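# Insert the loose short pin into the empty block hole

## Task

Take the short pin that is lying free on the table (not the ones sitting in blocks) and push it into the vacant hole in the blocks as far as it will go, then release it. It must stay seated on its own, without the robot holding it. At the end neither gripper may be holding any other loose object. The blocks are not fixed, so the block containing that hole has to finish upright, no more than about a finger's width from its starting spot and turned roughly the same way. Finally open the gripper and move the arm away.

## Robot and tools

Robot: two UFACTORY xArm6 arms with parallel grippers, named left_arm and right_arm. Each has six revolute joints in this column order: waist, shoulder, elbow, forearm roll, wrist pitch, wrist roll. Each also has a gripper opening. Bases in the scene frame: left_arm at (-0.029, +0.431, 0) m, quat_wxyz (+1.000, 0, 0, -0.026); right_arm at (-0.024, -0.398, 0) m, quat_wxyz (+0.997, 0, 0, +0.075). The bases may be slightly tilted. Any mounting plates and the metal frame behind the arms are fixed obstacles.

Scene frame: origin on the table surface midway between the arms. +z is up, +x reaches out over the table, and left_arm sits toward +y. The arm names do not tell you which side of a picture something is on. Printed hand positions can be off from the truth, more so when an arm is stretched far.

Gripper: the fingers point along the gripper's +z axis and close along its y axis. end_effector_position is the origin of link pinch. It lies between the pads when closed, roughly 2 cm short of the fingertips. Closing pushes the tips about 10 mm further along +z. Pad gap is 0.084 m when fully open.

Tool execute_actions, argument actions: a list holding one action, one wait, or nothing. Add pictures: true to get camera images. An empty list always returns images.
- Empty list: no new command; reports the current state.
- Action: {"rows": [[...]], "steps": N}. N runs from 5 to 15 control steps of 1/30 s each, default 15. Up to 15 rows, one per step; if there are fewer rows than steps, the last row repeats.
- Each row is one list of 14 numbers covering both arms, even if only one moves. First the 6 left_arm joint targets and the left opening, then the 6 right_arm joint targets and the right opening.
- Joint numbers are absolute target angles in radians, in the same convention Joint positions prints. They are not offsets. Stated ranges, in column order: waist -6.283 to 6.283, shoulder -2.059 to 2.094, elbow -3.927 to 0.192, forearm roll -6.283 to 6.283, wrist pitch -1.693 to 3.142, wrist roll -6.283 to 6.283. The true ends may differ by up to 0.010 rad.
- A call is refused, and nothing is sent, if a target is beyond a range end by more than 0.010 rad and also further out than that joint's last reported angle. A target past the real end is cut to that end, and "joint sent to its limit" is reported, possibly about an earlier action. If that line is missing, the joint may still be at its end.
- Opening is an absolute value from -1 (closed) to +1 (fully open).
- Wait: {"steps": N} with N up to 300 and no rows. It sends nothing new and returns once N steps have passed since the previous result. Your reply time counts toward those steps.

Motion limits: joint targets move at most 3.14 rad/s, ramping up over 0.16 s. All joints of one arm are slowed together so they arrive at the same time. On each step, each target is held within 0.623 rad of the measured angle. If the targets would put the gripper more than 70 mm from where it is, they are pulled back. Large moves therefore take several calls.

Timing: the simulation keeps running while you think and write, and arms keep heading to the last row sent. Each result is read 5 steps before its action ends; those last steps run during your reply. Motion toward a target stops once all arms have nearly stopped or a step is HELD.

Result lines: a state line per arm gives end_effector_position (m), end_effector_quat_wxyz and linear/angular velocities in the scene frame. Joint positions and Joint velocities list each arm's six joints (rad, rad/s), then the pad gap (m, m/s). grip_measured is the measured opening on the command scale. HELD marks steps where your row, or part of it, was not sent. "joint command not followed" means the clearance check altered or blocked joint targets. "too close" counts a plate and its half of the frame as part of that arm. MOTOR HOT appears from 65 °C. An OVER-TEMPERATURE FAULT at 80 °C brakes the arm until it cools. A TORQUE FAULT happens when a joint hits its load limit. The arm backs that joint off slightly, pauses 10 s and drops the rest of the call. Load limits (N m): waist 44, shoulder 44, elbow 26.4, forearm roll 26.4, wrist pitch 17.6, wrist roll 17.6; a held object's weight adds to the load.

Gripping: to hold something, keep commanding an opening well under grip_measured; a bigger difference squeezes harder, up to about 24 N per pad. Fast closing can press harder. Repeating the grip_measured value still gives a light hold on parts up to about 6 cm wide. Holding loads heats motors, so don't grip longer than needed.

zoom_image: camera (cam_left_wrist or cam_right_wrist) and region [x0, y0, x1, y1] in pixels of that camera's latest image, origin top-left, at most 504 by 504. Both images are 896x504. Wrist camera frame: +z forward, +x right in the image, +y down.

read_manual: optional section "licences"; returns only licence text and does not move anything.

finished_scene: argument scene, the number of the current scene. Replying without any tool call ends everything.

Avoid: dropping the pin, knocking it or the blocks off the table, shoving the hole's block out of place, slamming or pressing hard, and letting the arms collide or push on each other. Something may occasionally tug a held part or nudge a loose object. Before ending the scene, open the gripper and pull back.

Each tool is called after ">>>" by a JSON object that holds its "method" and its "body", one argument or row to a line.

## Session

>>> {"method": "execute_actions", "body": {
  "actions": []
}}

Scene clock: 0.00 s of 4690.00 s.
left_arm: end_effector_position=(+0.1005, +0.0996, +0.3102) grip_measured=+1.00 end_effector_quat_wxyz=(-0.325, +0.846, -0.380, +0.186) end_effector_velocity=(-0.000, +0.000, -0.001) end_effector_angular_velocity=(+0.002, -0.000, -0.000) | right_arm: end_effector_position=(+0.3141, +0.0433, +0.2663) grip_measured=+1.00 end_effector_quat_wxyz=(-0.064, -0.559, +0.825, +0.051) end_effector_velocity=(+0.000, +0.000, +0.001) end_effector_angular_velocity=(+0.003, -0.000, -0.001)
Joint positions: left_arm=[-1.564 -0.126 -1.135  0.585  1.767 -0.807  0.084] | right_arm=[ 0.71   0.372 -1.747  0.132  1.474  2.791  0.084]
Joint velocities: left_arm=[-0.     0.     0.002 -0.    -0.    -0.     0.   ] | right_arm=[-0.001 -0.002 -0.     0.002 -0.001 -0.     0.   ]

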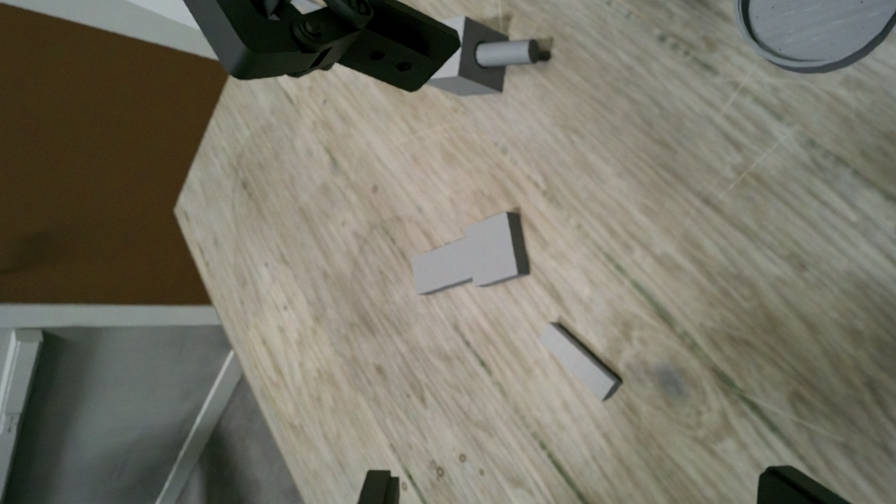

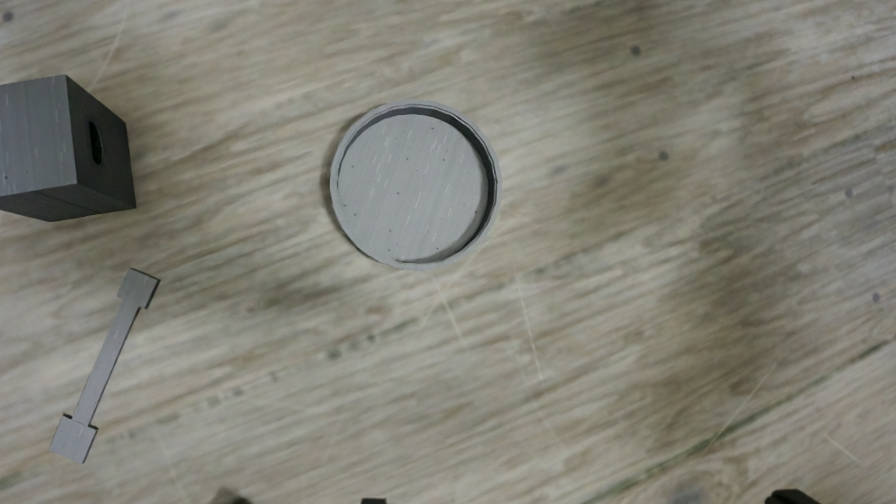

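>>> {"method": "zoom_image", "body": {
  "camera": "cam_right_wrist",
  "region": [0, 50, 300, 250]
}}

>>> {"method": "zoom_image", "body": {
  "camera": "cam_left_wrist",
  "region": [380, 0, 680, 420]
}}

Region (0, 50, 300, 250) of cam_right_wrist's 896x504 image, scaled by 1.680, with more detail than that image has.

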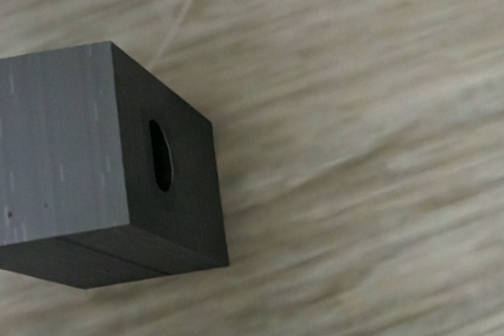

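Region (380, 0, 680, 420) of cam_left_wrist's 896x504 image, scaled by 1.200, with more detail than that image has; it fills the left 360 columns of this view, and the rest is white.

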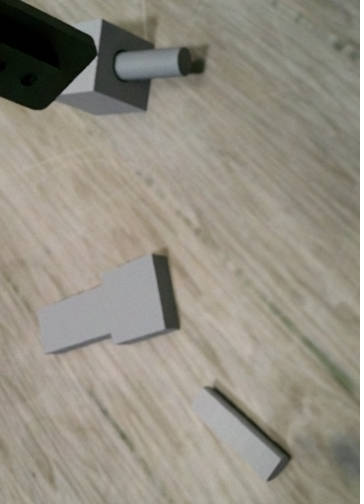

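>>> {"method": "execute_actions", "body": {
  "actions": [
    {"rows": [[-0.651,-0.480,-1.179,0,1.659,-0.703,1, 0.436,0.007,-1.798,0,1.791,0.586,1]], "steps": 15}
  ]
}}

>>> {"method": "execute_actions", "body": {
  "actions": [
    {"steps": 30}
  ],
  "pictures": true
}}

Scene clock: 2.50 s of 4690.00 s.
left_arm: end_effector_position=(+0.1581, +0.1544, +0.3527) grip_measured=+1.00 end_effector_quat_wxyz=(-0.152, +0.967, -0.201, +0.041) end_effector_velocity=(+0.283, +0.245, +0.137) end_effector_angular_velocity=(-1.037, +0.622, +1.682) | right_arm: end_effector_position=(+0.3476, -0.0441, +0.3604) grip_measured=+1.00 end_effector_quat_wxyz=(-0.026, -0.659, +0.751, +0.034) end_effector_velocity=(+0.071, -0.340, +0.318) end_effector_angular_velocity=(+0.087, -0.309, +1.265)
Joint positions: left_arm=[-1.112 -0.337 -1.165  0.243  1.704 -0.746  0.084] | right_arm=[ 0.578  0.196 -1.772  0.069  1.626  2.43   0.084]
Joint velocities: left_arm=[ 1.819 -0.55  -0.031 -0.947 -0.171  0.17  -0.   ] | right_arm=[-0.479 -0.627 -0.085 -0.228  0.542 -1.714 -0.   ]
Steps of this call (steps 1 to 65: nothing new was sent; steps 66 to 75: the first 10 steps of this action). Readings (joint positions):
66: left_arm=[-1.563 -0.127 -1.135 0.584 1.766 -0.806] | right_arm=[0.709 0.371 -1.747 0.132 1.475 2.790]
67: left_arm=[-1.556 -0.130 -1.135 0.575 1.764 -0.805] | right_arm=[0.707 0.368 -1.746 0.130 1.480 2.780]
69: left_arm=[-1.491 -0.164 -1.136 0.510 1.752 -0.793] | right_arm=[0.682 0.336 -1.746 0.117 1.513 2.715]
73: left_arm=[-1.233 -0.295 -1.160 0.310 1.716 -0.758] | right_arm=[0.610 0.238 -1.767 0.084 1.589 2.537]
75: the state above

Scene clock: 3.50 s of 4690.00 s.
left_arm: end_effector_position=(+0.2200, +0.2198, +0.3999) grip_measured=+1.00 end_effector_quat_wxyz=(-0.000, +1.000, -0.000, -0.000) end_effector_velocity=(+0.000, +0.001, +0.001) end_effector_angular_velocity=(-0.002, -0.002, +0.002) | right_arm: end_effector_position=(+0.3498, -0.1502, +0.4499) grip_measured=+1.00 end_effector_quat_wxyz=(+0.000, +1.000, -0.000, -0.000) end_effector_velocity=(+0.000, -0.000, +0.000) end_effector_angular_velocity=(+0.000, -0.000, +0.004)
Joint positions: left_arm=[-0.651 -0.48  -1.179  0.     1.659 -0.703  0.084] | right_arm=[ 0.436  0.007 -1.798  0.     1.791  0.587  0.084]
Joint velocities: left_arm=[ 0.002 -0.002 -0.    -0.     0.     0.     0.   ] | right_arm=[-0.001  0.    -0.001  0.     0.    -0.005  0.   ]
Kept back: nothing.
Steps of this call (steps 1 to 5: the last 5 steps of your previous action; steps 6 to 30: the robot went on to your last target). Readings (joint positions):
1: left_arm=[-1.051 -0.355 -1.166 0.211 1.698 -0.740] | right_arm=[0.562 0.175 -1.775 0.061 1.644 2.370]
2: left_arm=[-0.990 -0.373 -1.167 0.179 1.692 -0.735] | right_arm=[0.546 0.155 -1.778 0.054 1.662 2.305]
4: left_arm=[-0.867 -0.411 -1.171 0.115 1.680 -0.723] | right_arm=[0.517 0.115 -1.784 0.040 1.695 2.159]
8: left_arm=[-0.675 -0.475 -1.180 0.016 1.662 -0.706] | right_arm=[0.468 0.049 -1.793 0.016 1.753 1.780]
30: the state above

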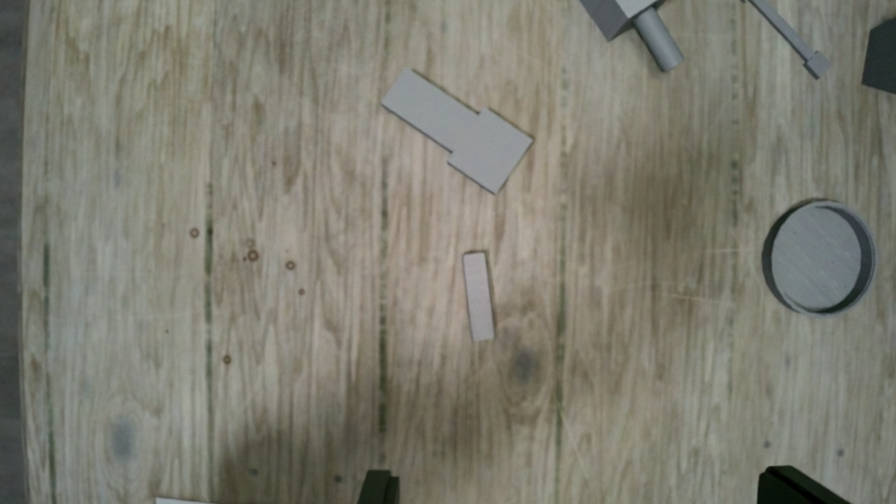

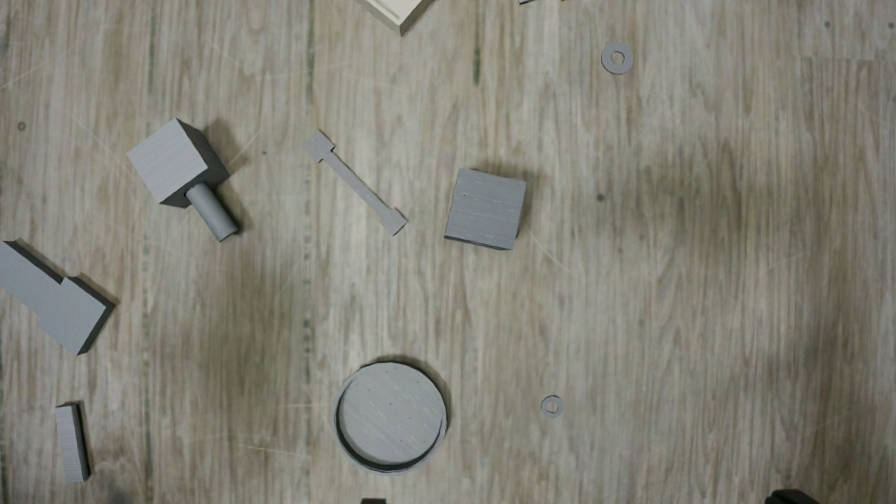

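>>> {"method": "zoom_image", "body": {
  "camera": "cam_left_wrist",
  "region": [420, 240, 540, 350]
}}

>>> {"method": "zoom_image", "body": {
  "camera": "cam_right_wrist",
  "region": [20, 390, 130, 500]
}}

Region (420, 240, 540, 350) of cam_left_wrist's 896x504 image, scaled by 4.200, with more detail than that image has; it fills the top 462 rows of this view, and the rest is white.

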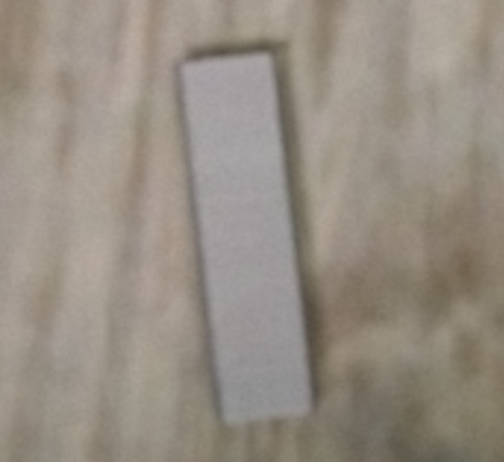

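Region (20, 390, 130, 500) of cam_right_wrist's 896x504 image, scaled by 4.582, with more detail than that image has.

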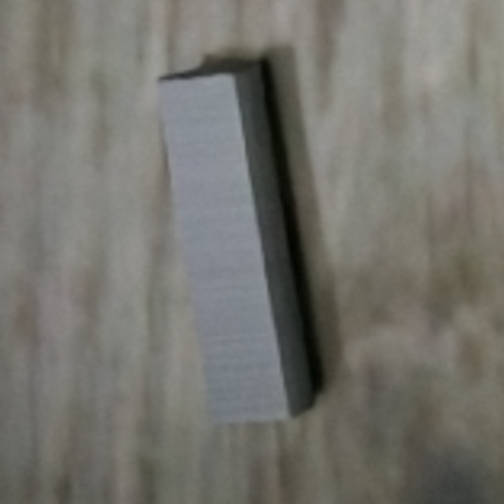

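>>> {"method": "execute_actions", "body": {
  "actions": [
    {"rows": [[0.3,-0.480,-1.179,0,1.659,-0.703,1, 1.034,0.830,-2.128,0,1.297,1.068,1]], "steps": 15}
  ]
}}

>>> {"method": "execute_actions", "body": {
  "actions": [
    {"steps": 30}
  ],
  "pictures": true
}}

Scene clock: 5.80 s of 4690.00 s.
left_arm: end_effector_position=(+0.2813, +0.3289, +0.3997) grip_measured=+1.00 end_effector_quat_wxyz=(-0.000, +0.982, +0.191, -0.000) end_effector_velocity=(+0.155, +0.472, +0.001) end_effector_angular_velocity=(+0.001, -0.002, +1.519) | right_arm: end_effector_position=(+0.3570, -0.0104, +0.3890) grip_measured=+1.00 end_effector_quat_wxyz=(-0.015, +1.000, +0.020, +0.015) end_effector_velocity=(-0.046, +0.453, -0.319) end_effector_angular_velocity=(-0.035, +0.066, +0.136)
Joint positions: left_arm=[-0.266 -0.479 -1.179  0.     1.659 -0.703  0.084] | right_arm=[ 0.644  0.253 -1.914  0.     1.618  0.754  0.084]
Joint velocities: left_arm=[ 1.518 -0.003  0.001  0.002  0.    -0.    -0.   ] | right_arm=[ 0.643  0.934 -0.342  0.001 -0.521  0.507 -0.   ]
Steps of this call (steps 1 to 15: the robot went on to your last target; steps 16 to 59: nothing new was sent; steps 60 to 69: the first 10 steps of this action). Readings (joint positions):
60: left_arm=[-0.650 -0.480 -1.179 -0.000 1.659 -0.703] | right_arm=[0.437 0.008 -1.799 -0.000 1.790 0.587]
61: left_arm=[-0.642 -0.480 -1.179 -0.001 1.659 -0.703] | right_arm=[0.443 0.015 -1.805 -0.001 1.783 0.595]
63: left_arm=[-0.577 -0.480 -1.179 -0.001 1.659 -0.703] | right_arm=[0.494 0.066 -1.839 -0.001 1.738 0.637]
67: left_arm=[-0.367 -0.479 -1.179 0.000 1.659 -0.703] | right_arm=[0.600 0.192 -1.890 -0.000 1.655 0.719]
69: the state above

Scene clock: 6.80 s of 4690.00 s.
left_arm: end_effector_position=(+0.2877, +0.5108, +0.3999) grip_measured=+1.00 end_effector_quat_wxyz=(+0.000, +0.889, +0.457, +0.000) end_effector_velocity=(-0.000, +0.000, +0.001) end_effector_angular_velocity=(+0.001, -0.002, +0.002) | right_arm: end_effector_position=(+0.2310, +0.2249, +0.1523) grip_measured=+1.00 end_effector_quat_wxyz=(-0.002, +0.998, +0.057, +0.001) end_effector_velocity=(-0.012, -0.006, -0.028) end_effector_angular_velocity=(-0.049, +0.021, +0.010)
Joint positions: left_arm=[ 0.3   -0.48  -1.179 -0.     1.659 -0.703  0.084] | right_arm=[ 1.032  0.828 -2.129 -0.     1.297  1.068  0.084]
Joint velocities: left_arm=[ 0.001 -0.002 -0.001  0.     0.    -0.001 -0.   ] | right_arm=[ 0.012  0.025  0.024  0.001  0.004  0.002 -0.   ]
Kept back: nothing.
Steps of this call (steps 1 to 5: the last 5 steps of your previous action; steps 6 to 30: the robot went on to your last target). Readings (joint positions):
1: left_arm=[-0.215 -0.480 -1.179 0.000 1.659 -0.703] | right_arm=[0.666 0.285 -1.926 0.000 1.601 0.771]
2: left_arm=[-0.164 -0.480 -1.179 0.000 1.659 -0.703] | right_arm=[0.686 0.316 -1.936 0.000 1.584 0.788]
4: left_arm=[-0.063 -0.480 -1.179 0.000 1.659 -0.703] | right_arm=[0.727 0.378 -1.958 0.000 1.550 0.821]
8: left_arm=[0.139 -0.480 -1.179 0.000 1.659 -0.703] | right_arm=[0.808 0.498 -2.003 0.000 1.483 0.886]
30: the state above

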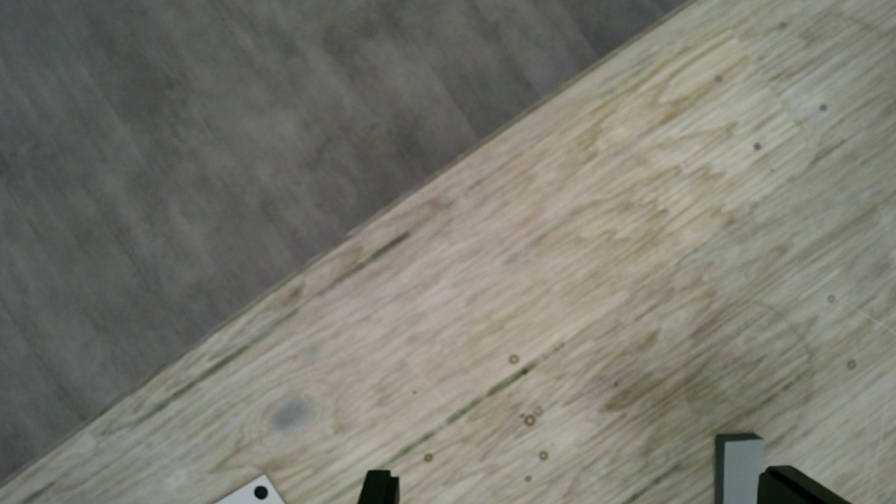

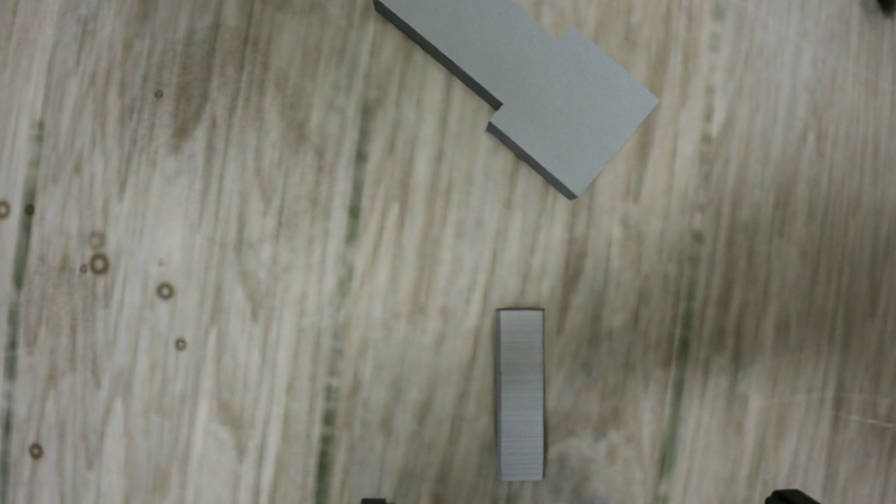

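>>> {"method": "execute_actions", "body": {
  "actions": [
    {"rows": [[0.3,-0.480,-1.179,0,1.659,-0.703,1, 1.040,0.908,-1.972,0,1.064,1.074,1]], "steps": 15}
  ]
}}

>>> {"method": "execute_actions", "body": {
  "actions": [
    {"steps": 15}
  ],
  "pictures": true
}}

Scene clock: 7.70 s of 4690.00 s.
left_arm: end_effector_position=(+0.2877, +0.5109, +0.3999) grip_measured=+1.00 end_effector_quat_wxyz=(+0.000, +0.889, +0.457, -0.000) end_effector_velocity=(+0.000, +0.001, -0.001) end_effector_angular_velocity=(-0.000, +0.002, +0.002) | right_arm: end_effector_position=(+0.2223, +0.2175, +0.0403) grip_measured=+1.00 end_effector_quat_wxyz=(+0.011, +0.998, +0.058, -0.005) end_effector_velocity=(+0.013, +0.029, +0.006) end_effector_angular_velocity=(+0.123, -0.052, -0.002)
Joint positions: left_arm=[ 0.3   -0.48  -1.179  0.     1.659 -0.703  0.084] | right_arm=[ 1.04   0.917 -1.965  0.     1.073  1.074  0.084]
Joint velocities: left_arm=[ 0.002  0.002  0.     0.    -0.     0.    -0.   ] | right_arm=[-0.001 -0.004  0.015 -0.003 -0.145  0.002  0.   ]
Steps of this call (steps 1 to 15: the robot went on to your last target; steps 16 to 17: nothing new was sent; steps 18 to 27: the first 10 steps of this action). Readings (joint positions):
18: left_arm=[0.300 -0.480 -1.179 -0.000 1.659 -0.703] | right_arm=[1.034 0.830 -2.127 -0.000 1.296 1.068]
19: left_arm=[0.300 -0.480 -1.179 -0.000 1.659 -0.703] | right_arm=[1.034 0.832 -2.123 -0.000 1.286 1.068]
21: left_arm=[0.300 -0.480 -1.179 0.000 1.659 -0.703] | right_arm=[1.035 0.846 -2.088 -0.000 1.220 1.070]
25: left_arm=[0.300 -0.480 -1.179 -0.000 1.659 -0.703] | right_arm=[1.040 0.907 -1.980 0.000 1.091 1.073]
27: the state above

Scene clock: 8.20 s of 4690.00 s.
left_arm: end_effector_position=(+0.2877, +0.5109, +0.3999) grip_measured=+1.00 end_effector_quat_wxyz=(+0.000, +0.889, +0.457, -0.000) end_effector_velocity=(-0.000, +0.000, -0.000) end_effector_angular_velocity=(-0.000, +0.001, +0.001) | right_arm: end_effector_position=(+0.2251, +0.2239, +0.0502) grip_measured=+1.00 end_effector_quat_wxyz=(-0.000, +0.998, +0.058, +0.000) end_effector_velocity=(+0.001, +0.001, +0.003) end_effector_angular_velocity=(+0.004, -0.003, +0.001)
Joint positions: left_arm=[ 0.3   -0.48  -1.179 -0.     1.659 -0.703  0.084] | right_arm=[ 1.04   0.908 -1.972 -0.     1.064  1.074  0.084]
Joint velocities: left_arm=[ 0.001  0.    -0.     0.     0.001 -0.     0.   ] | right_arm=[ 0.    -0.002 -0.002 -0.002 -0.001 -0.    -0.   ]
Kept back: nothing.
Steps of this call (steps 1 to 5: the last 5 steps of your previous action; steps 6 to 15: the robot went on to your last target). Readings (joint positions):
1: left_arm=[0.300 -0.480 -1.179 -0.000 1.659 -0.703] | right_arm=[1.040 0.915 -1.966 0.000 1.069 1.074]
2: left_arm=[0.300 -0.480 -1.179 -0.000 1.659 -0.703] | right_arm=[1.040 0.911 -1.970 0.000 1.067 1.074]
4: left_arm=[0.300 -0.480 -1.179 -0.000 1.659 -0.703] | right_arm=[1.040 0.905 -1.976 -0.000 1.064 1.074]
8: left_arm=[0.300 -0.480 -1.179 0.000 1.659 -0.703] | right_arm=[1.040 0.906 -1.974 -0.000 1.064 1.074]
15: the state above
All arms were judged still, so your last target was given up. Only a new action makes them travel on or press farther. Fingers that are still opening or closing keep moving.

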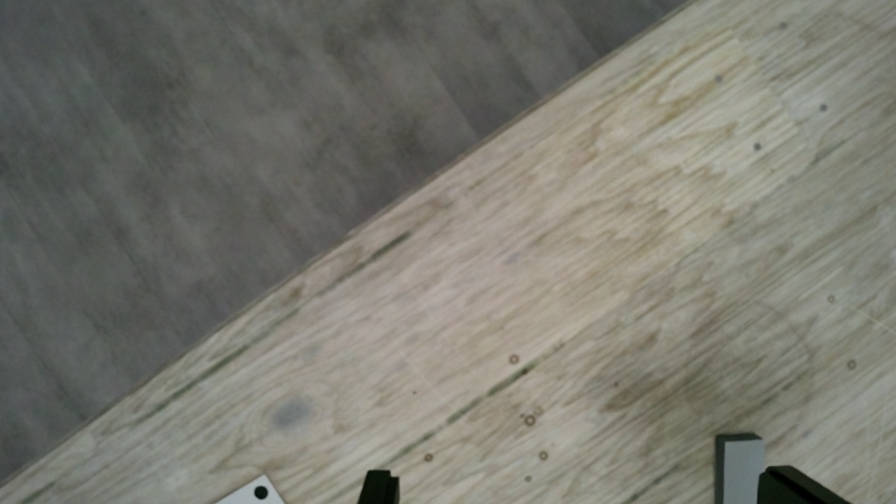

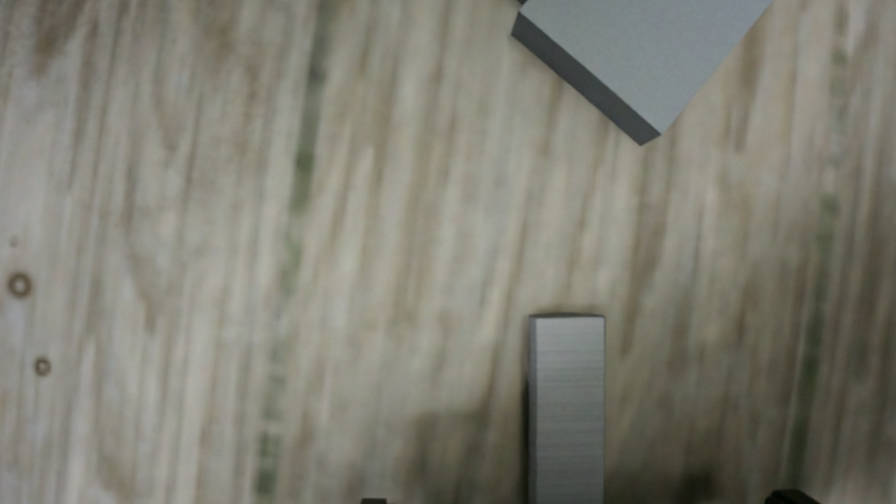

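>>> {"method": "execute_actions", "body": {
  "actions": [
    {"rows": [
[0.3,-0.480,-1.179,0,1.659,-0.703,1, 1.042,0.908,-1.972,0,1.064,1.076,-0.15],
[0.3,-0.480,-1.179,0,1.659,-0.703,1, 1.044,0.909,-1.970,0,1.061,1.078,-0.15],
[0.3,-0.480,-1.179,0,1.659,-0.703,1, 1.0466,0.910,-1.968,0,1.058,1.0806,-0.15],
[0.3,-0.480,-1.179,0,1.659,-0.703,1, 1.0466,0.912,-1.966,0,1.054,1.0806,-0.15],
[0.3,-0.480,-1.179,0,1.659,-0.703,1, 1.0466,0.914,-1.964,0,1.050,1.0806,-0.15],
[0.3,-0.480,-1.179,0,1.659,-0.703,1, 1.0466,0.916,-1.962,0,1.046,1.0806,-0.15],
[0.3,-0.480,-1.179,0,1.659,-0.703,1, 1.0466,0.918,-1.960,0,1.042,1.0806,-0.15],
[0.3,-0.480,-1.179,0,1.659,-0.703,1, 1.0466,0.920,-1.957,0,1.037,1.0806,-0.15],
[0.3,-0.480,-1.179,0,1.659,-0.703,1, 1.0466,0.922,-1.954,0,1.032,1.0806,-0.15],
[0.3,-0.480,-1.179,0,1.659,-0.703,1, 1.0466,0.924,-1.951,0,1.027,1.0806,-0.15],
[0.3,-0.480,-1.179,0,1.659,-0.703,1, 1.0466,0.926,-1.948,0,1.022,1.0806,-0.15],
[0.3,-0.480,-1.179,0,1.659,-0.703,1, 1.0466,0.927,-1.946,0,1.019,1.0806,-0.15]
], "steps": 15}
  ]
}}

>>> {"method": "execute_actions", "body": {
  "actions": [
    {"steps": 15}
  ],
  "pictures": true
}}

Scene clock: 9.63 s of 4690.00 s.
left_arm: end_effector_position=(+0.2877, +0.5109, +0.3999) grip_measured=+1.00 end_effector_quat_wxyz=(+0.000, +0.889, +0.457, -0.000) end_effector_velocity=(-0.000, -0.000, +0.000) end_effector_angular_velocity=(+0.000, -0.001, -0.001) | right_arm: end_effector_position=(+0.2204, +0.2242, +0.0378) grip_measured=-0.16 end_effector_quat_wxyz=(+0.000, +0.998, +0.058, -0.000) end_effector_velocity=(+0.000, -0.010, -0.066) end_effector_angular_velocity=(-0.006, +0.003, -0.007)
Joint positions: left_arm=[ 0.3   -0.48  -1.179 -0.     1.659 -0.703  0.084] | right_arm=[ 1.047  0.92  -1.957  0.     1.038  1.081  0.037]
Joint velocities: left_arm=[-0.001 -0.001 -0.001  0.     0.     0.     0.   ] | right_arm=[-0.006  0.063  0.084  0.001 -0.14   0.001 -0.   ]
Steps of this call (steps 1 to 33: nothing new was sent; steps 34 to 43: the first 10 steps of this action). Readings (joint positions):
34: left_arm=[0.300 -0.480 -1.179 -0.000 1.659 -0.703] | right_arm=[1.040 0.908 -1.972 -0.000 1.064 1.074]
35: left_arm=[0.300 -0.480 -1.179 -0.000 1.659 -0.703] | right_arm=[1.041 0.908 -1.972 -0.000 1.064 1.075]
37: left_arm=[0.300 -0.480 -1.179 0.000 1.659 -0.703] | right_arm=[1.043 0.909 -1.970 -0.000 1.060 1.078]
41: left_arm=[0.300 -0.480 -1.179 -0.000 1.659 -0.703] | right_arm=[1.047 0.916 -1.962 0.000 1.047 1.080]
43: the state above

Scene clock: 10.13 s of 4690.00 s.
left_arm: end_effector_position=(+0.2877, +0.5109, +0.3999) grip_measured=+1.00 end_effector_quat_wxyz=(+0.000, +0.889, +0.457, -0.000) end_effector_velocity=(+0.000, -0.000, +0.000) end_effector_angular_velocity=(+0.000, -0.000, +0.001) | right_arm: end_effector_position=(+0.2201, +0.2234, +0.0301) grip_measured=-0.16 end_effector_quat_wxyz=(-0.000, +0.998, +0.058, +0.000) end_effector_velocity=(-0.000, -0.001, -0.003) end_effector_angular_velocity=(-0.004, +0.002, -0.001)
Joint positions: left_arm=[ 0.3   -0.48  -1.179 -0.     1.659 -0.703  0.084] | right_arm=[ 1.047  0.927 -1.946 -0.     1.019  1.081  0.037]
Joint velocities: left_arm=[-0.001  0.    -0.001  0.     0.    -0.002  0.   ] | right_arm=[-0.     0.002  0.003  0.001 -0.    -0.    -0.   ]
Kept back: nothing.
Steps of this call (steps 1 to 5: the last 5 steps of your previous action; steps 6 to 15: the robot went on to your last target). Readings (joint positions):
1: left_arm=[0.300 -0.480 -1.179 -0.000 1.659 -0.703] | right_arm=[1.047 0.922 -1.954 -0.000 1.033 1.081]
2: left_arm=[0.300 -0.480 -1.179 0.000 1.659 -0.703] | right_arm=[1.046 0.924 -1.951 -0.000 1.028 1.081]
4: left_arm=[0.300 -0.480 -1.179 -0.000 1.659 -0.703] | right_arm=[1.046 0.927 -1.947 0.000 1.022 1.081]
8: left_arm=[0.300 -0.480 -1.179 -0.000 1.659 -0.703] | right_arm=[1.047 0.927 -1.946 -0.000 1.019 1.081]
15: the state above

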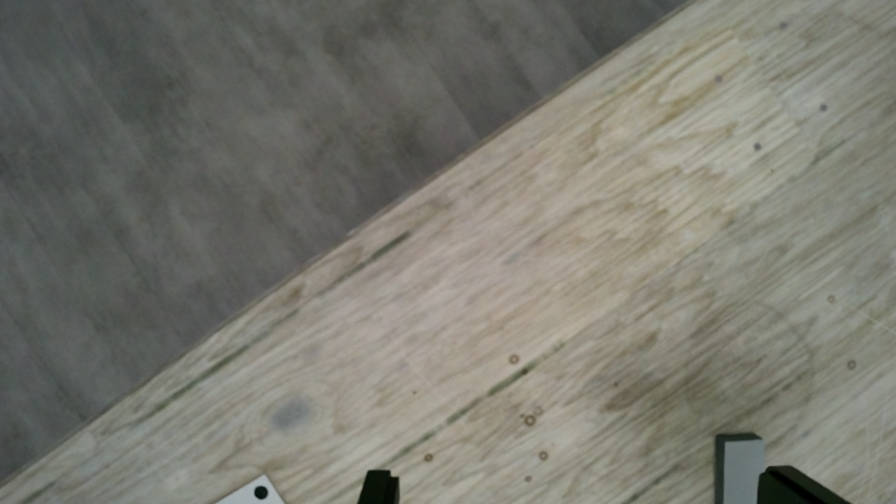

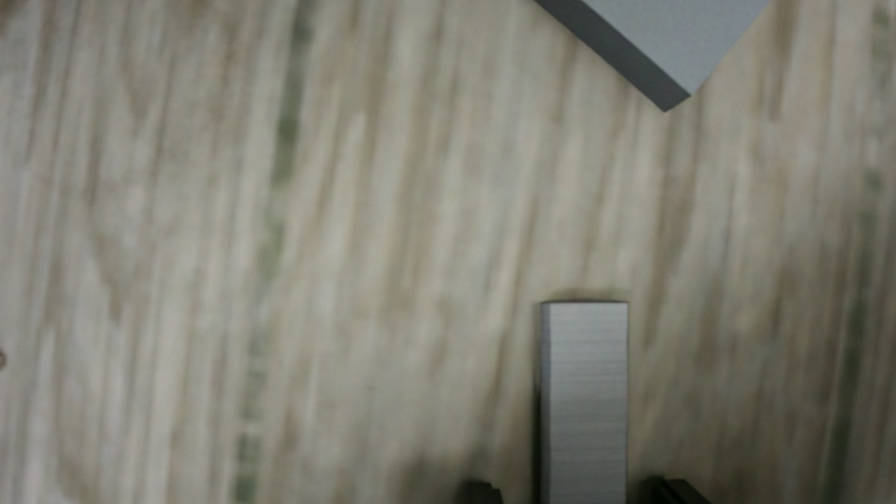

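>>> {"method": "execute_actions", "body": {
  "actions": [
    {"rows": [
[0.3,-0.480,-1.179,0,1.659,-0.703,1, 1.0462,0.9245,-1.9415,0,1.0171,1.0802,-0.15],
[0.3,-0.480,-1.179,0,1.659,-0.703,1, 1.0458,0.9220,-1.9371,0,1.0151,1.0798,-0.15],
[0.3,-0.480,-1.179,0,1.659,-0.703,1, 1.0454,0.9195,-1.9326,0,1.0132,1.0794,-0.15],
[0.3,-0.480,-1.179,0,1.659,-0.703,1, 1.0450,0.9169,-1.9282,0,1.0113,1.0790,-0.15],
[0.3,-0.480,-1.179,0,1.659,-0.703,1, 1.0446,0.9144,-1.9237,0,1.0093,1.0786,-0.15],
[0.3,-0.480,-1.179,0,1.659,-0.703,1, 1.0443,0.9119,-1.9193,0,1.0074,1.0783,-0.15],
[0.3,-0.480,-1.179,0,1.659,-0.703,1, 1.0443,0.9119,-1.9193,0,1.0074,1.0783,-0.15],
[0.3,-0.480,-1.179,0,1.659,-0.703,1, 1.0443,0.9135,-1.9191,0,1.0056,1.0783,-0.15],
[0.3,-0.480,-1.179,0,1.659,-0.703,1, 1.0443,0.9151,-1.9190,0,1.0039,1.0783,-0.15],
[0.3,-0.480,-1.179,0,1.659,-0.703,1, 1.0443,0.9167,-1.9188,0,1.0021,1.0783,-0.15],
[0.3,-0.480,-1.179,0,1.659,-0.703,1, 1.0443,0.9183,-1.9187,0,1.0004,1.0783,-0.15],
[0.3,-0.480,-1.179,0,1.659,-0.703,1, 1.0443,0.9199,-1.9185,0,0.9986,1.0783,-0.15]
], "steps": 15}
  ]
}}

>>> {"method": "execute_actions", "body": {
  "actions": [
    {"steps": 15}
  ],
  "pictures": true
}}

Scene clock: 11.17 s of 4690.00 s.
left_arm: end_effector_position=(+0.2877, +0.5109, +0.3999) grip_measured=+1.00 end_effector_quat_wxyz=(+0.000, +0.889, +0.457, -0.000) end_effector_velocity=(+0.000, -0.000, -0.001) end_effector_angular_velocity=(-0.001, +0.003, -0.000) | right_arm: end_effector_position=(+0.2205, +0.2200, +0.0294) grip_measured=-0.16 end_effector_quat_wxyz=(-0.000, +0.998, +0.058, +0.000) end_effector_velocity=(+0.001, +0.001, -0.019) end_effector_angular_velocity=(+0.008, -0.004, +0.001)
Joint positions: left_arm=[ 0.3   -0.48  -1.179  0.     1.659 -0.703  0.084] | right_arm=[ 1.044  0.914 -1.92  -0.     1.006  1.078  0.037]
Joint velocities: left_arm=[-0.001  0.001  0.001  0.     0.    -0.     0.   ] | right_arm=[-0.     0.026  0.013 -0.001 -0.049 -0.001 -0.   ]
Steps of this call (steps 1 to 15: the robot went on to your last target; steps 16 to 21: nothing new was sent; steps 22 to 31: the first 10 steps of this action). Readings (joint positions):
22: left_arm=[0.300 -0.480 -1.179 -0.000 1.659 -0.703] | right_arm=[1.047 0.927 -1.946 -0.000 1.019 1.081]
23: left_arm=[0.300 -0.480 -1.179 0.000 1.659 -0.703] | right_arm=[1.046 0.926 -1.944 0.000 1.018 1.080]
25: left_arm=[0.300 -0.480 -1.179 0.000 1.659 -0.703] | right_arm=[1.046 0.922 -1.937 0.000 1.015 1.080]
29: left_arm=[0.300 -0.480 -1.179 0.000 1.659 -0.703] | right_arm=[1.044 0.913 -1.922 -0.000 1.009 1.079]
31: the state above

Scene clock: 11.67 s of 4690.00 s.
left_arm: end_effector_position=(+0.2877, +0.5109, +0.3999) grip_measured=+1.00 end_effector_quat_wxyz=(+0.000, +0.889, +0.457, -0.000) end_effector_velocity=(-0.000, +0.000, -0.000) end_effector_angular_velocity=(+0.000, -0.000, +0.000) | right_arm: end_effector_position=(+0.2203, +0.2197, +0.0251) grip_measured=-0.16 end_effector_quat_wxyz=(-0.000, +0.998, +0.058, +0.000) end_effector_velocity=(-0.000, -0.001, -0.003) end_effector_angular_velocity=(-0.004, +0.003, -0.001)
Joint positions: left_arm=[ 0.3   -0.48  -1.179  0.     1.659 -0.703  0.084] | right_arm=[ 1.044  0.92  -1.919 -0.     0.999  1.078  0.037]
Joint velocities: left_arm=[ 0.    -0.     0.001  0.    -0.    -0.     0.   ] | right_arm=[-0.     0.003  0.002  0.001 -0.     0.     0.   ]
Kept back: nothing.
Steps of this call (steps 1 to 5: the last 5 steps of your previous action; steps 6 to 15: the robot went on to your last target). Readings (joint positions):
1: left_arm=[0.300 -0.480 -1.179 -0.000 1.659 -0.703] | right_arm=[1.044 0.915 -1.920 -0.000 1.004 1.078]
2: left_arm=[0.300 -0.480 -1.179 0.000 1.659 -0.703] | right_arm=[1.044 0.916 -1.919 -0.000 1.002 1.078]
4: left_arm=[0.300 -0.480 -1.179 0.000 1.659 -0.703] | right_arm=[1.044 0.919 -1.918 0.000 1.000 1.078]
8: left_arm=[0.300 -0.480 -1.179 -0.000 1.659 -0.703] | right_arm=[1.044 0.920 -1.918 0.000 0.999 1.078]
15: the state above
All arms were judged still, so your last target was given up. Only a new action makes them travel on or press farther. Fingers that are still opening or closing keep moving.

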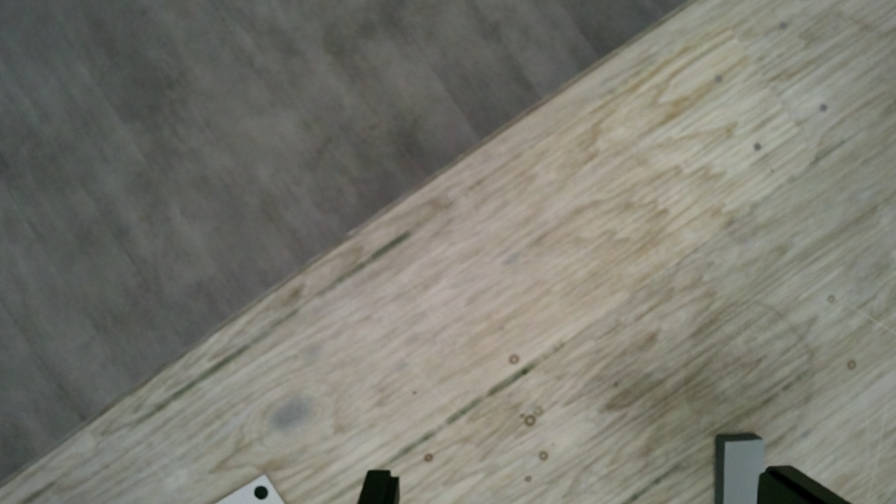

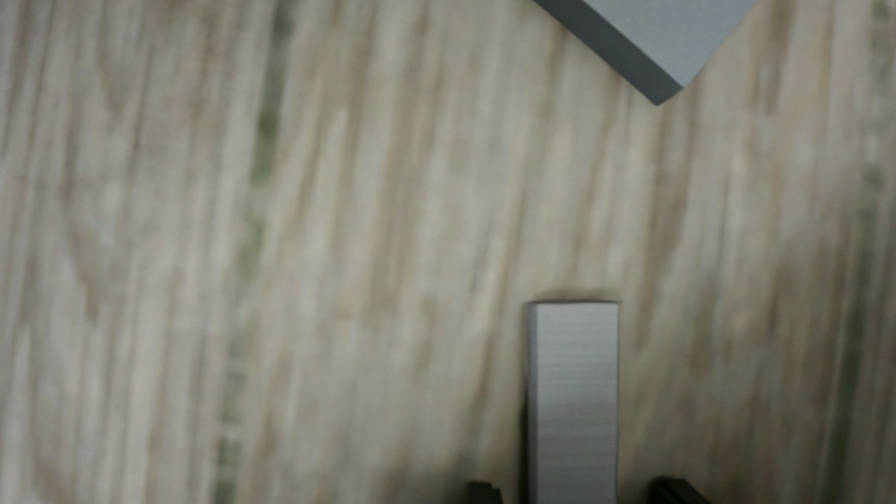

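>>> {"method": "execute_actions", "body": {
  "actions": [
    {"rows": [
[0.3,-0.480,-1.179,0,1.659,-0.703,1, 1.0443,0.9199,-1.9185,0,0.9986,1.0783,-0.25],
[0.3,-0.480,-1.179,0,1.659,-0.703,1, 1.0443,0.9199,-1.9185,0,0.9986,1.0783,-0.33],
[0.3,-0.480,-1.179,0,1.659,-0.703,1, 1.0443,0.9199,-1.9185,0,0.9986,1.0783,-0.40],
[0.3,-0.480,-1.179,0,1.659,-0.703,1, 1.0443,0.9199,-1.9185,0,0.9986,1.0783,-0.45],
[0.3,-0.480,-1.179,0,1.659,-0.703,1, 1.0443,0.9199,-1.9185,0,0.9986,1.0783,-0.49],
[0.3,-0.480,-1.179,0,1.659,-0.703,1, 1.0443,0.9199,-1.9185,0,0.9986,1.0783,-0.52],
[0.3,-0.480,-1.179,0,1.659,-0.703,1, 1.0443,0.9199,-1.9185,0,0.9986,1.0783,-0.55],
[0.3,-0.480,-1.179,0,1.659,-0.703,1, 1.0443,0.9199,-1.9185,0,0.9986,1.0783,-0.58],
[0.3,-0.480,-1.179,0,1.659,-0.703,1, 1.0443,0.9199,-1.9185,0,0.9986,1.0783,-0.62],
[0.3,-0.480,-1.179,0,1.659,-0.703,1, 1.0443,0.9199,-1.9185,0,0.9986,1.0783,-0.68],
[0.3,-0.480,-1.179,0,1.659,-0.703,1, 1.0443,0.9199,-1.9185,0,0.9986,1.0783,-0.75],
[0.3,-0.480,-1.179,0,1.659,-0.703,1, 1.0443,0.9199,-1.9185,0,0.9986,1.0783,-0.85],
[0.3,-0.480,-1.179,0,1.659,-0.703,1, 1.0443,0.9199,-1.9185,0,0.9986,1.0783,-1]
], "steps": 15}
  ]
}}

>>> {"method": "execute_actions", "body": {
  "actions": [
    {"steps": 12}
  ],
  "pictures": true
}}

Scene clock: 12.40 s of 4690.00 s.
left_arm: end_effector_position=(+0.2877, +0.5109, +0.3999) grip_measured=+1.00 end_effector_quat_wxyz=(+0.000, +0.889, +0.457, -0.000) end_effector_velocity=(+0.000, +0.000, +0.000) end_effector_angular_velocity=(+0.000, -0.001, +0.000) | right_arm: end_effector_position=(+0.2203, +0.2197, +0.0251) grip_measured=-0.56 end_effector_quat_wxyz=(-0.000, +0.998, +0.058, +0.000) end_effector_velocity=(-0.000, -0.000, -0.001) end_effector_angular_velocity=(-0.001, +0.001, +0.000)
Joint positions: left_arm=[ 0.3   -0.48  -1.179  0.     1.659 -0.703  0.084] | right_arm=[ 1.044  0.92  -1.919  0.     0.999  1.078  0.02 ]
Joint velocities: left_arm=[ 0.     0.    -0.001 -0.     0.     0.     0.   ] | right_arm=[ 0.     0.001  0.     0.     0.    -0.     0.   ]
Steps of this call (steps 1 to 12: nothing new was sent; steps 13 to 22: the first 10 steps of this action). Readings (joint positions):
13: left_arm=[0.300 -0.480 -1.179 0.000 1.659 -0.703] | right_arm=[1.044 0.920 -1.919 0.000 0.999 1.078]
14: left_arm=[0.300 -0.480 -1.179 -0.000 1.659 -0.703] | right_arm=[1.044 0.920 -1.919 0.000 0.999 1.078]
16: left_arm=[0.300 -0.480 -1.179 -0.000 1.659 -0.703] | right_arm=[1.044 0.920 -1.918 -0.000 0.999 1.078]
20: left_arm=[0.300 -0.480 -1.179 0.000 1.659 -0.703] | right_arm=[1.044 0.920 -1.919 -0.000 0.999 1.078]
22: the state above

Scene clock: 12.80 s of 4690.00 s.
left_arm: end_effector_position=(+0.2877, +0.5109, +0.3999) grip_measured=+1.00 end_effector_quat_wxyz=(+0.000, +0.889, +0.457, -0.000) end_effector_velocity=(-0.000, +0.000, +0.000) end_effector_angular_velocity=(+0.000, -0.000, +0.001) | right_arm: end_effector_position=(+0.2203, +0.2197, +0.0251) grip_measured=-0.56 end_effector_quat_wxyz=(-0.000, +0.998, +0.058, +0.000) end_effector_velocity=(+0.000, -0.000, -0.000) end_effector_angular_velocity=(-0.001, -0.001, +0.002)
Joint positions: left_arm=[ 0.3   -0.48  -1.179  0.     1.659 -0.703  0.084] | right_arm=[ 1.044  0.92  -1.919  0.     0.999  1.078  0.02 ]
Joint velocities: left_arm=[ 0.001  0.    -0.     0.     0.    -0.     0.   ] | right_arm=[ 0.     0.     0.    -0.001  0.001 -0.001 -0.   ]
Kept back: nothing.
Steps of this call (steps 1 to 5: the last 5 steps of your previous action; steps 6 to 12: the robot went on to your last target). Readings (joint positions):
1: left_arm=[0.300 -0.480 -1.179 -0.000 1.659 -0.703] | right_arm=[1.044 0.920 -1.919 0.000 0.999 1.078]
2: left_arm=[0.300 -0.480 -1.179 -0.000 1.659 -0.703] | right_arm=[1.044 0.920 -1.919 0.000 0.999 1.078]
4: left_arm=[0.300 -0.480 -1.179 0.000 1.659 -0.703] | right_arm=[1.044 0.920 -1.919 0.000 0.999 1.078]
8: left_arm=[0.300 -0.480 -1.179 0.000 1.659 -0.703] | right_arm=[1.044 0.920 -1.919 0.000 0.999 1.078]
12: the state above

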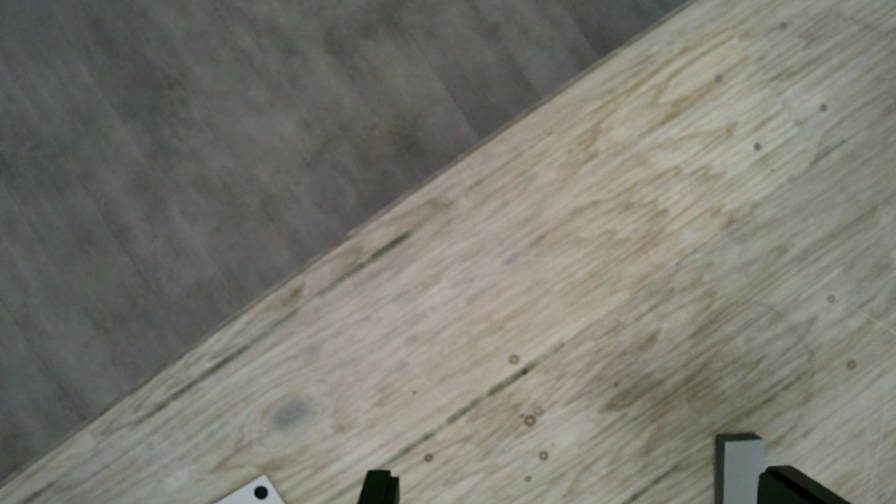

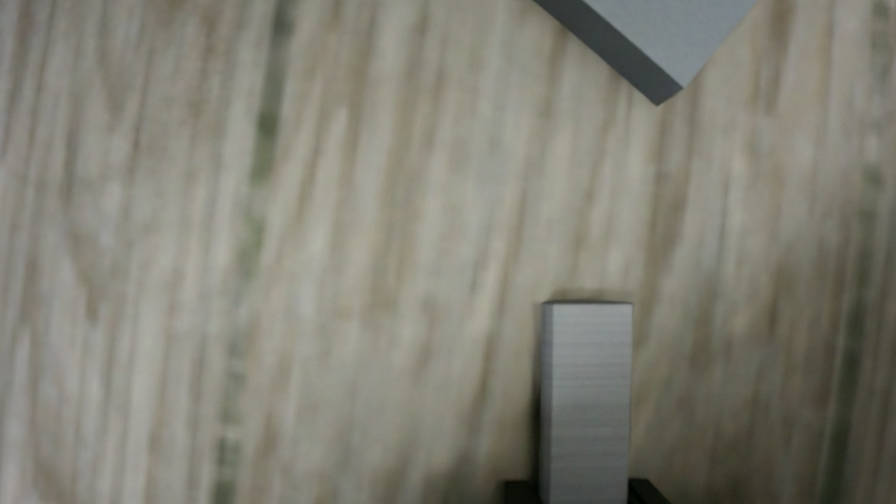

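>>> {"method": "execute_actions", "body": {
  "actions": [
    {"rows": [
[0.3,-0.480,-1.179,0,1.659,-0.703,1, 1.0443,0.9199,-1.9185,0,0.9986,1.0783,-0.5],
[0.3,-0.480,-1.179,0,1.659,-0.703,1, 1.0443,0.9199,-1.9185,0,0.9986,1.0783,-0.45],
[0.3,-0.480,-1.179,0,1.659,-0.703,1, 1.0443,0.9199,-1.9185,0,0.9986,1.0783,-0.40]
], "steps": 10}
  ]
}}

>>> {"method": "execute_actions", "body": {
  "actions": [
    {"steps": 25}
  ],
  "pictures": true
}}

>>> {"method": "zoom_image", "body": {
  "camera": "cam_right_wrist",
  "region": [480, 290, 690, 504]
}}

Scene clock: 13.43 s of 4690.00 s.
left_arm: end_effector_position=(+0.2877, +0.5109, +0.3999) grip_measured=+1.00 end_effector_quat_wxyz=(+0.000, +0.889, +0.457, -0.000) end_effector_velocity=(+0.000, +0.000, +0.000) end_effector_angular_velocity=(+0.000, -0.001, +0.000) | right_arm: end_effector_position=(+0.2203, +0.2196, +0.0249) grip_measured=-0.42 end_effector_quat_wxyz=(+0.000, +0.998, +0.058, -0.000) end_effector_velocity=(-0.000, -0.001, -0.001) end_effector_angular_velocity=(-0.002, +0.001, +0.001)
Joint positions: left_arm=[ 0.3   -0.48  -1.179  0.     1.659 -0.703  0.084] | right_arm=[ 1.044  0.92  -1.918 -0.     0.999  1.078  0.026]
Joint velocities: left_arm=[ 0.001 -0.    -0.     0.    -0.     0.     0.   ] | right_arm=[ 0.     0.001  0.001  0.     0.    -0.001  0.006]
Steps of this call (steps 1 to 14: the robot went on to your last target; steps 15 to 19: the first 5 steps of this action). Readings (joint positions):
15: left_arm=[0.300 -0.480 -1.179 -0.000 1.659 -0.703] | right_arm=[1.044 0.920 -1.919 0.000 0.999 1.078]
16: left_arm=[0.300 -0.480 -1.179 -0.000 1.659 -0.703] | right_arm=[1.044 0.920 -1.919 -0.000 0.999 1.078]
18: left_arm=[0.300 -0.480 -1.179 -0.000 1.659 -0.703] | right_arm=[1.044 0.920 -1.918 -0.000 0.999 1.078]
19: the state above

Scene clock: 14.27 s of 4690.00 s.
left_arm: end_effector_position=(+0.2877, +0.5109, +0.3999) grip_measured=+1.00 end_effector_quat_wxyz=(+0.000, +0.889, +0.457, -0.000) end_effector_velocity=(+0.000, -0.000, +0.000) end_effector_angular_velocity=(+0.000, -0.001, -0.001) | right_arm: end_effector_position=(+0.2203, +0.2197, +0.0250) grip_measured=-0.42 end_effector_quat_wxyz=(+0.000, +0.998, +0.058, +0.000) end_effector_velocity=(+0.000, -0.000, -0.000) end_effector_angular_velocity=(-0.001, -0.001, +0.001)
Joint positions: left_arm=[ 0.3   -0.48  -1.179 -0.     1.659 -0.703  0.084] | right_arm=[ 1.044  0.92  -1.918 -0.     0.999  1.078  0.026]
Joint velocities: left_arm=[-0.001 -0.001 -0.     0.    -0.     0.001 -0.   ] | right_arm=[ 0.     0.001 -0.    -0.001 -0.     0.    -0.   ]
Kept back: nothing.
Steps of this call (steps 1 to 5: the last 5 steps of your previous action; steps 6 to 15: the robot went on to your last target; steps 16 to 25: nothing new was sent). Readings (joint positions):
1: left_arm=[0.300 -0.480 -1.179 -0.000 1.659 -0.703] | right_arm=[1.044 0.920 -1.918 -0.000 0.999 1.078]
2: left_arm=[0.300 -0.480 -1.179 -0.000 1.659 -0.703] | right_arm=[1.044 0.920 -1.918 -0.000 0.999 1.078]
4: left_arm=[0.300 -0.480 -1.179 -0.000 1.659 -0.703] | right_arm=[1.044 0.920 -1.918 -0.000 0.999 1.078]
8: left_arm=[0.300 -0.480 -1.179 -0.000 1.659 -0.703] | right_arm=[1.044 0.920 -1.918 -0.000 0.999 1.078]
25: the state above
All arms were judged still, so your last target was given up. Only a new action makes them travel on or press farther. Fingers that are still opening or closing keep moving.

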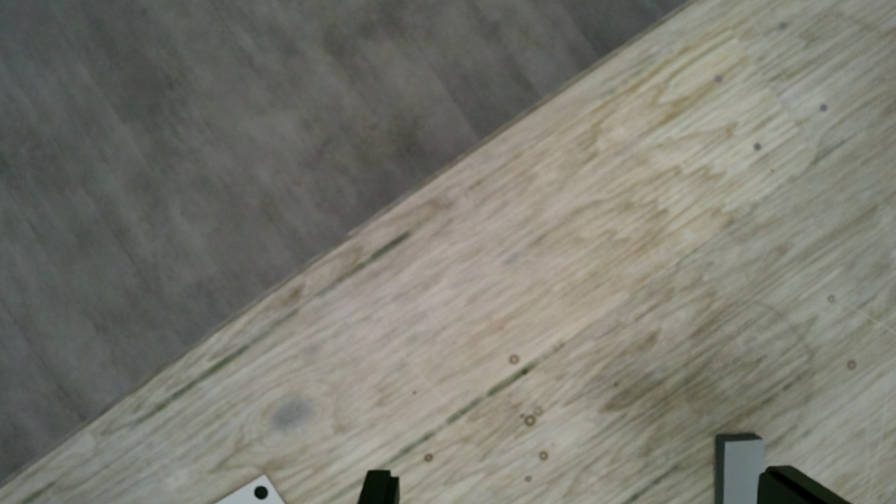

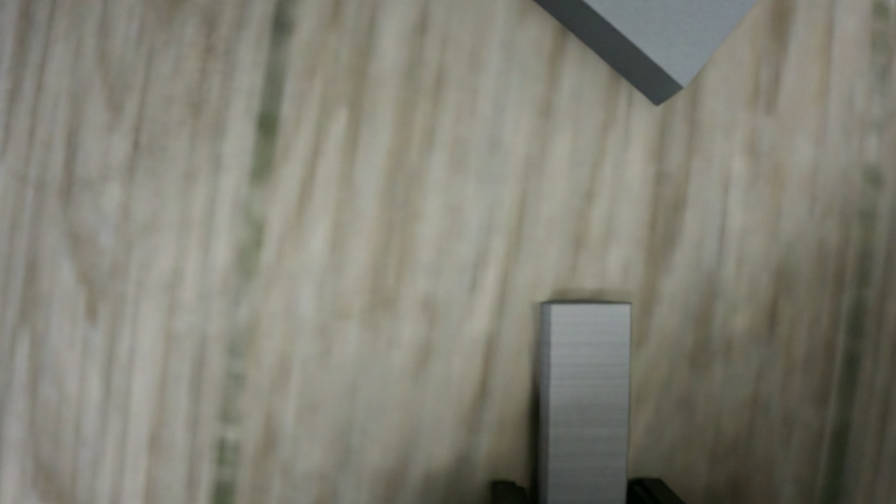

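Region (480, 290, 690, 504) of cam_right_wrist's 896x504 image, scaled by 2.355, with more detail than that image has; it fills the left 495 columns of this view, and the rest is white.

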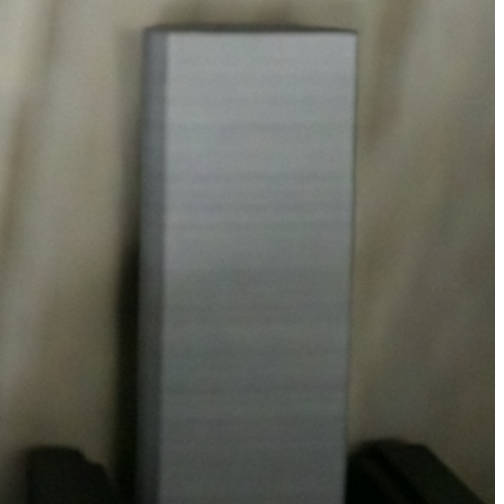

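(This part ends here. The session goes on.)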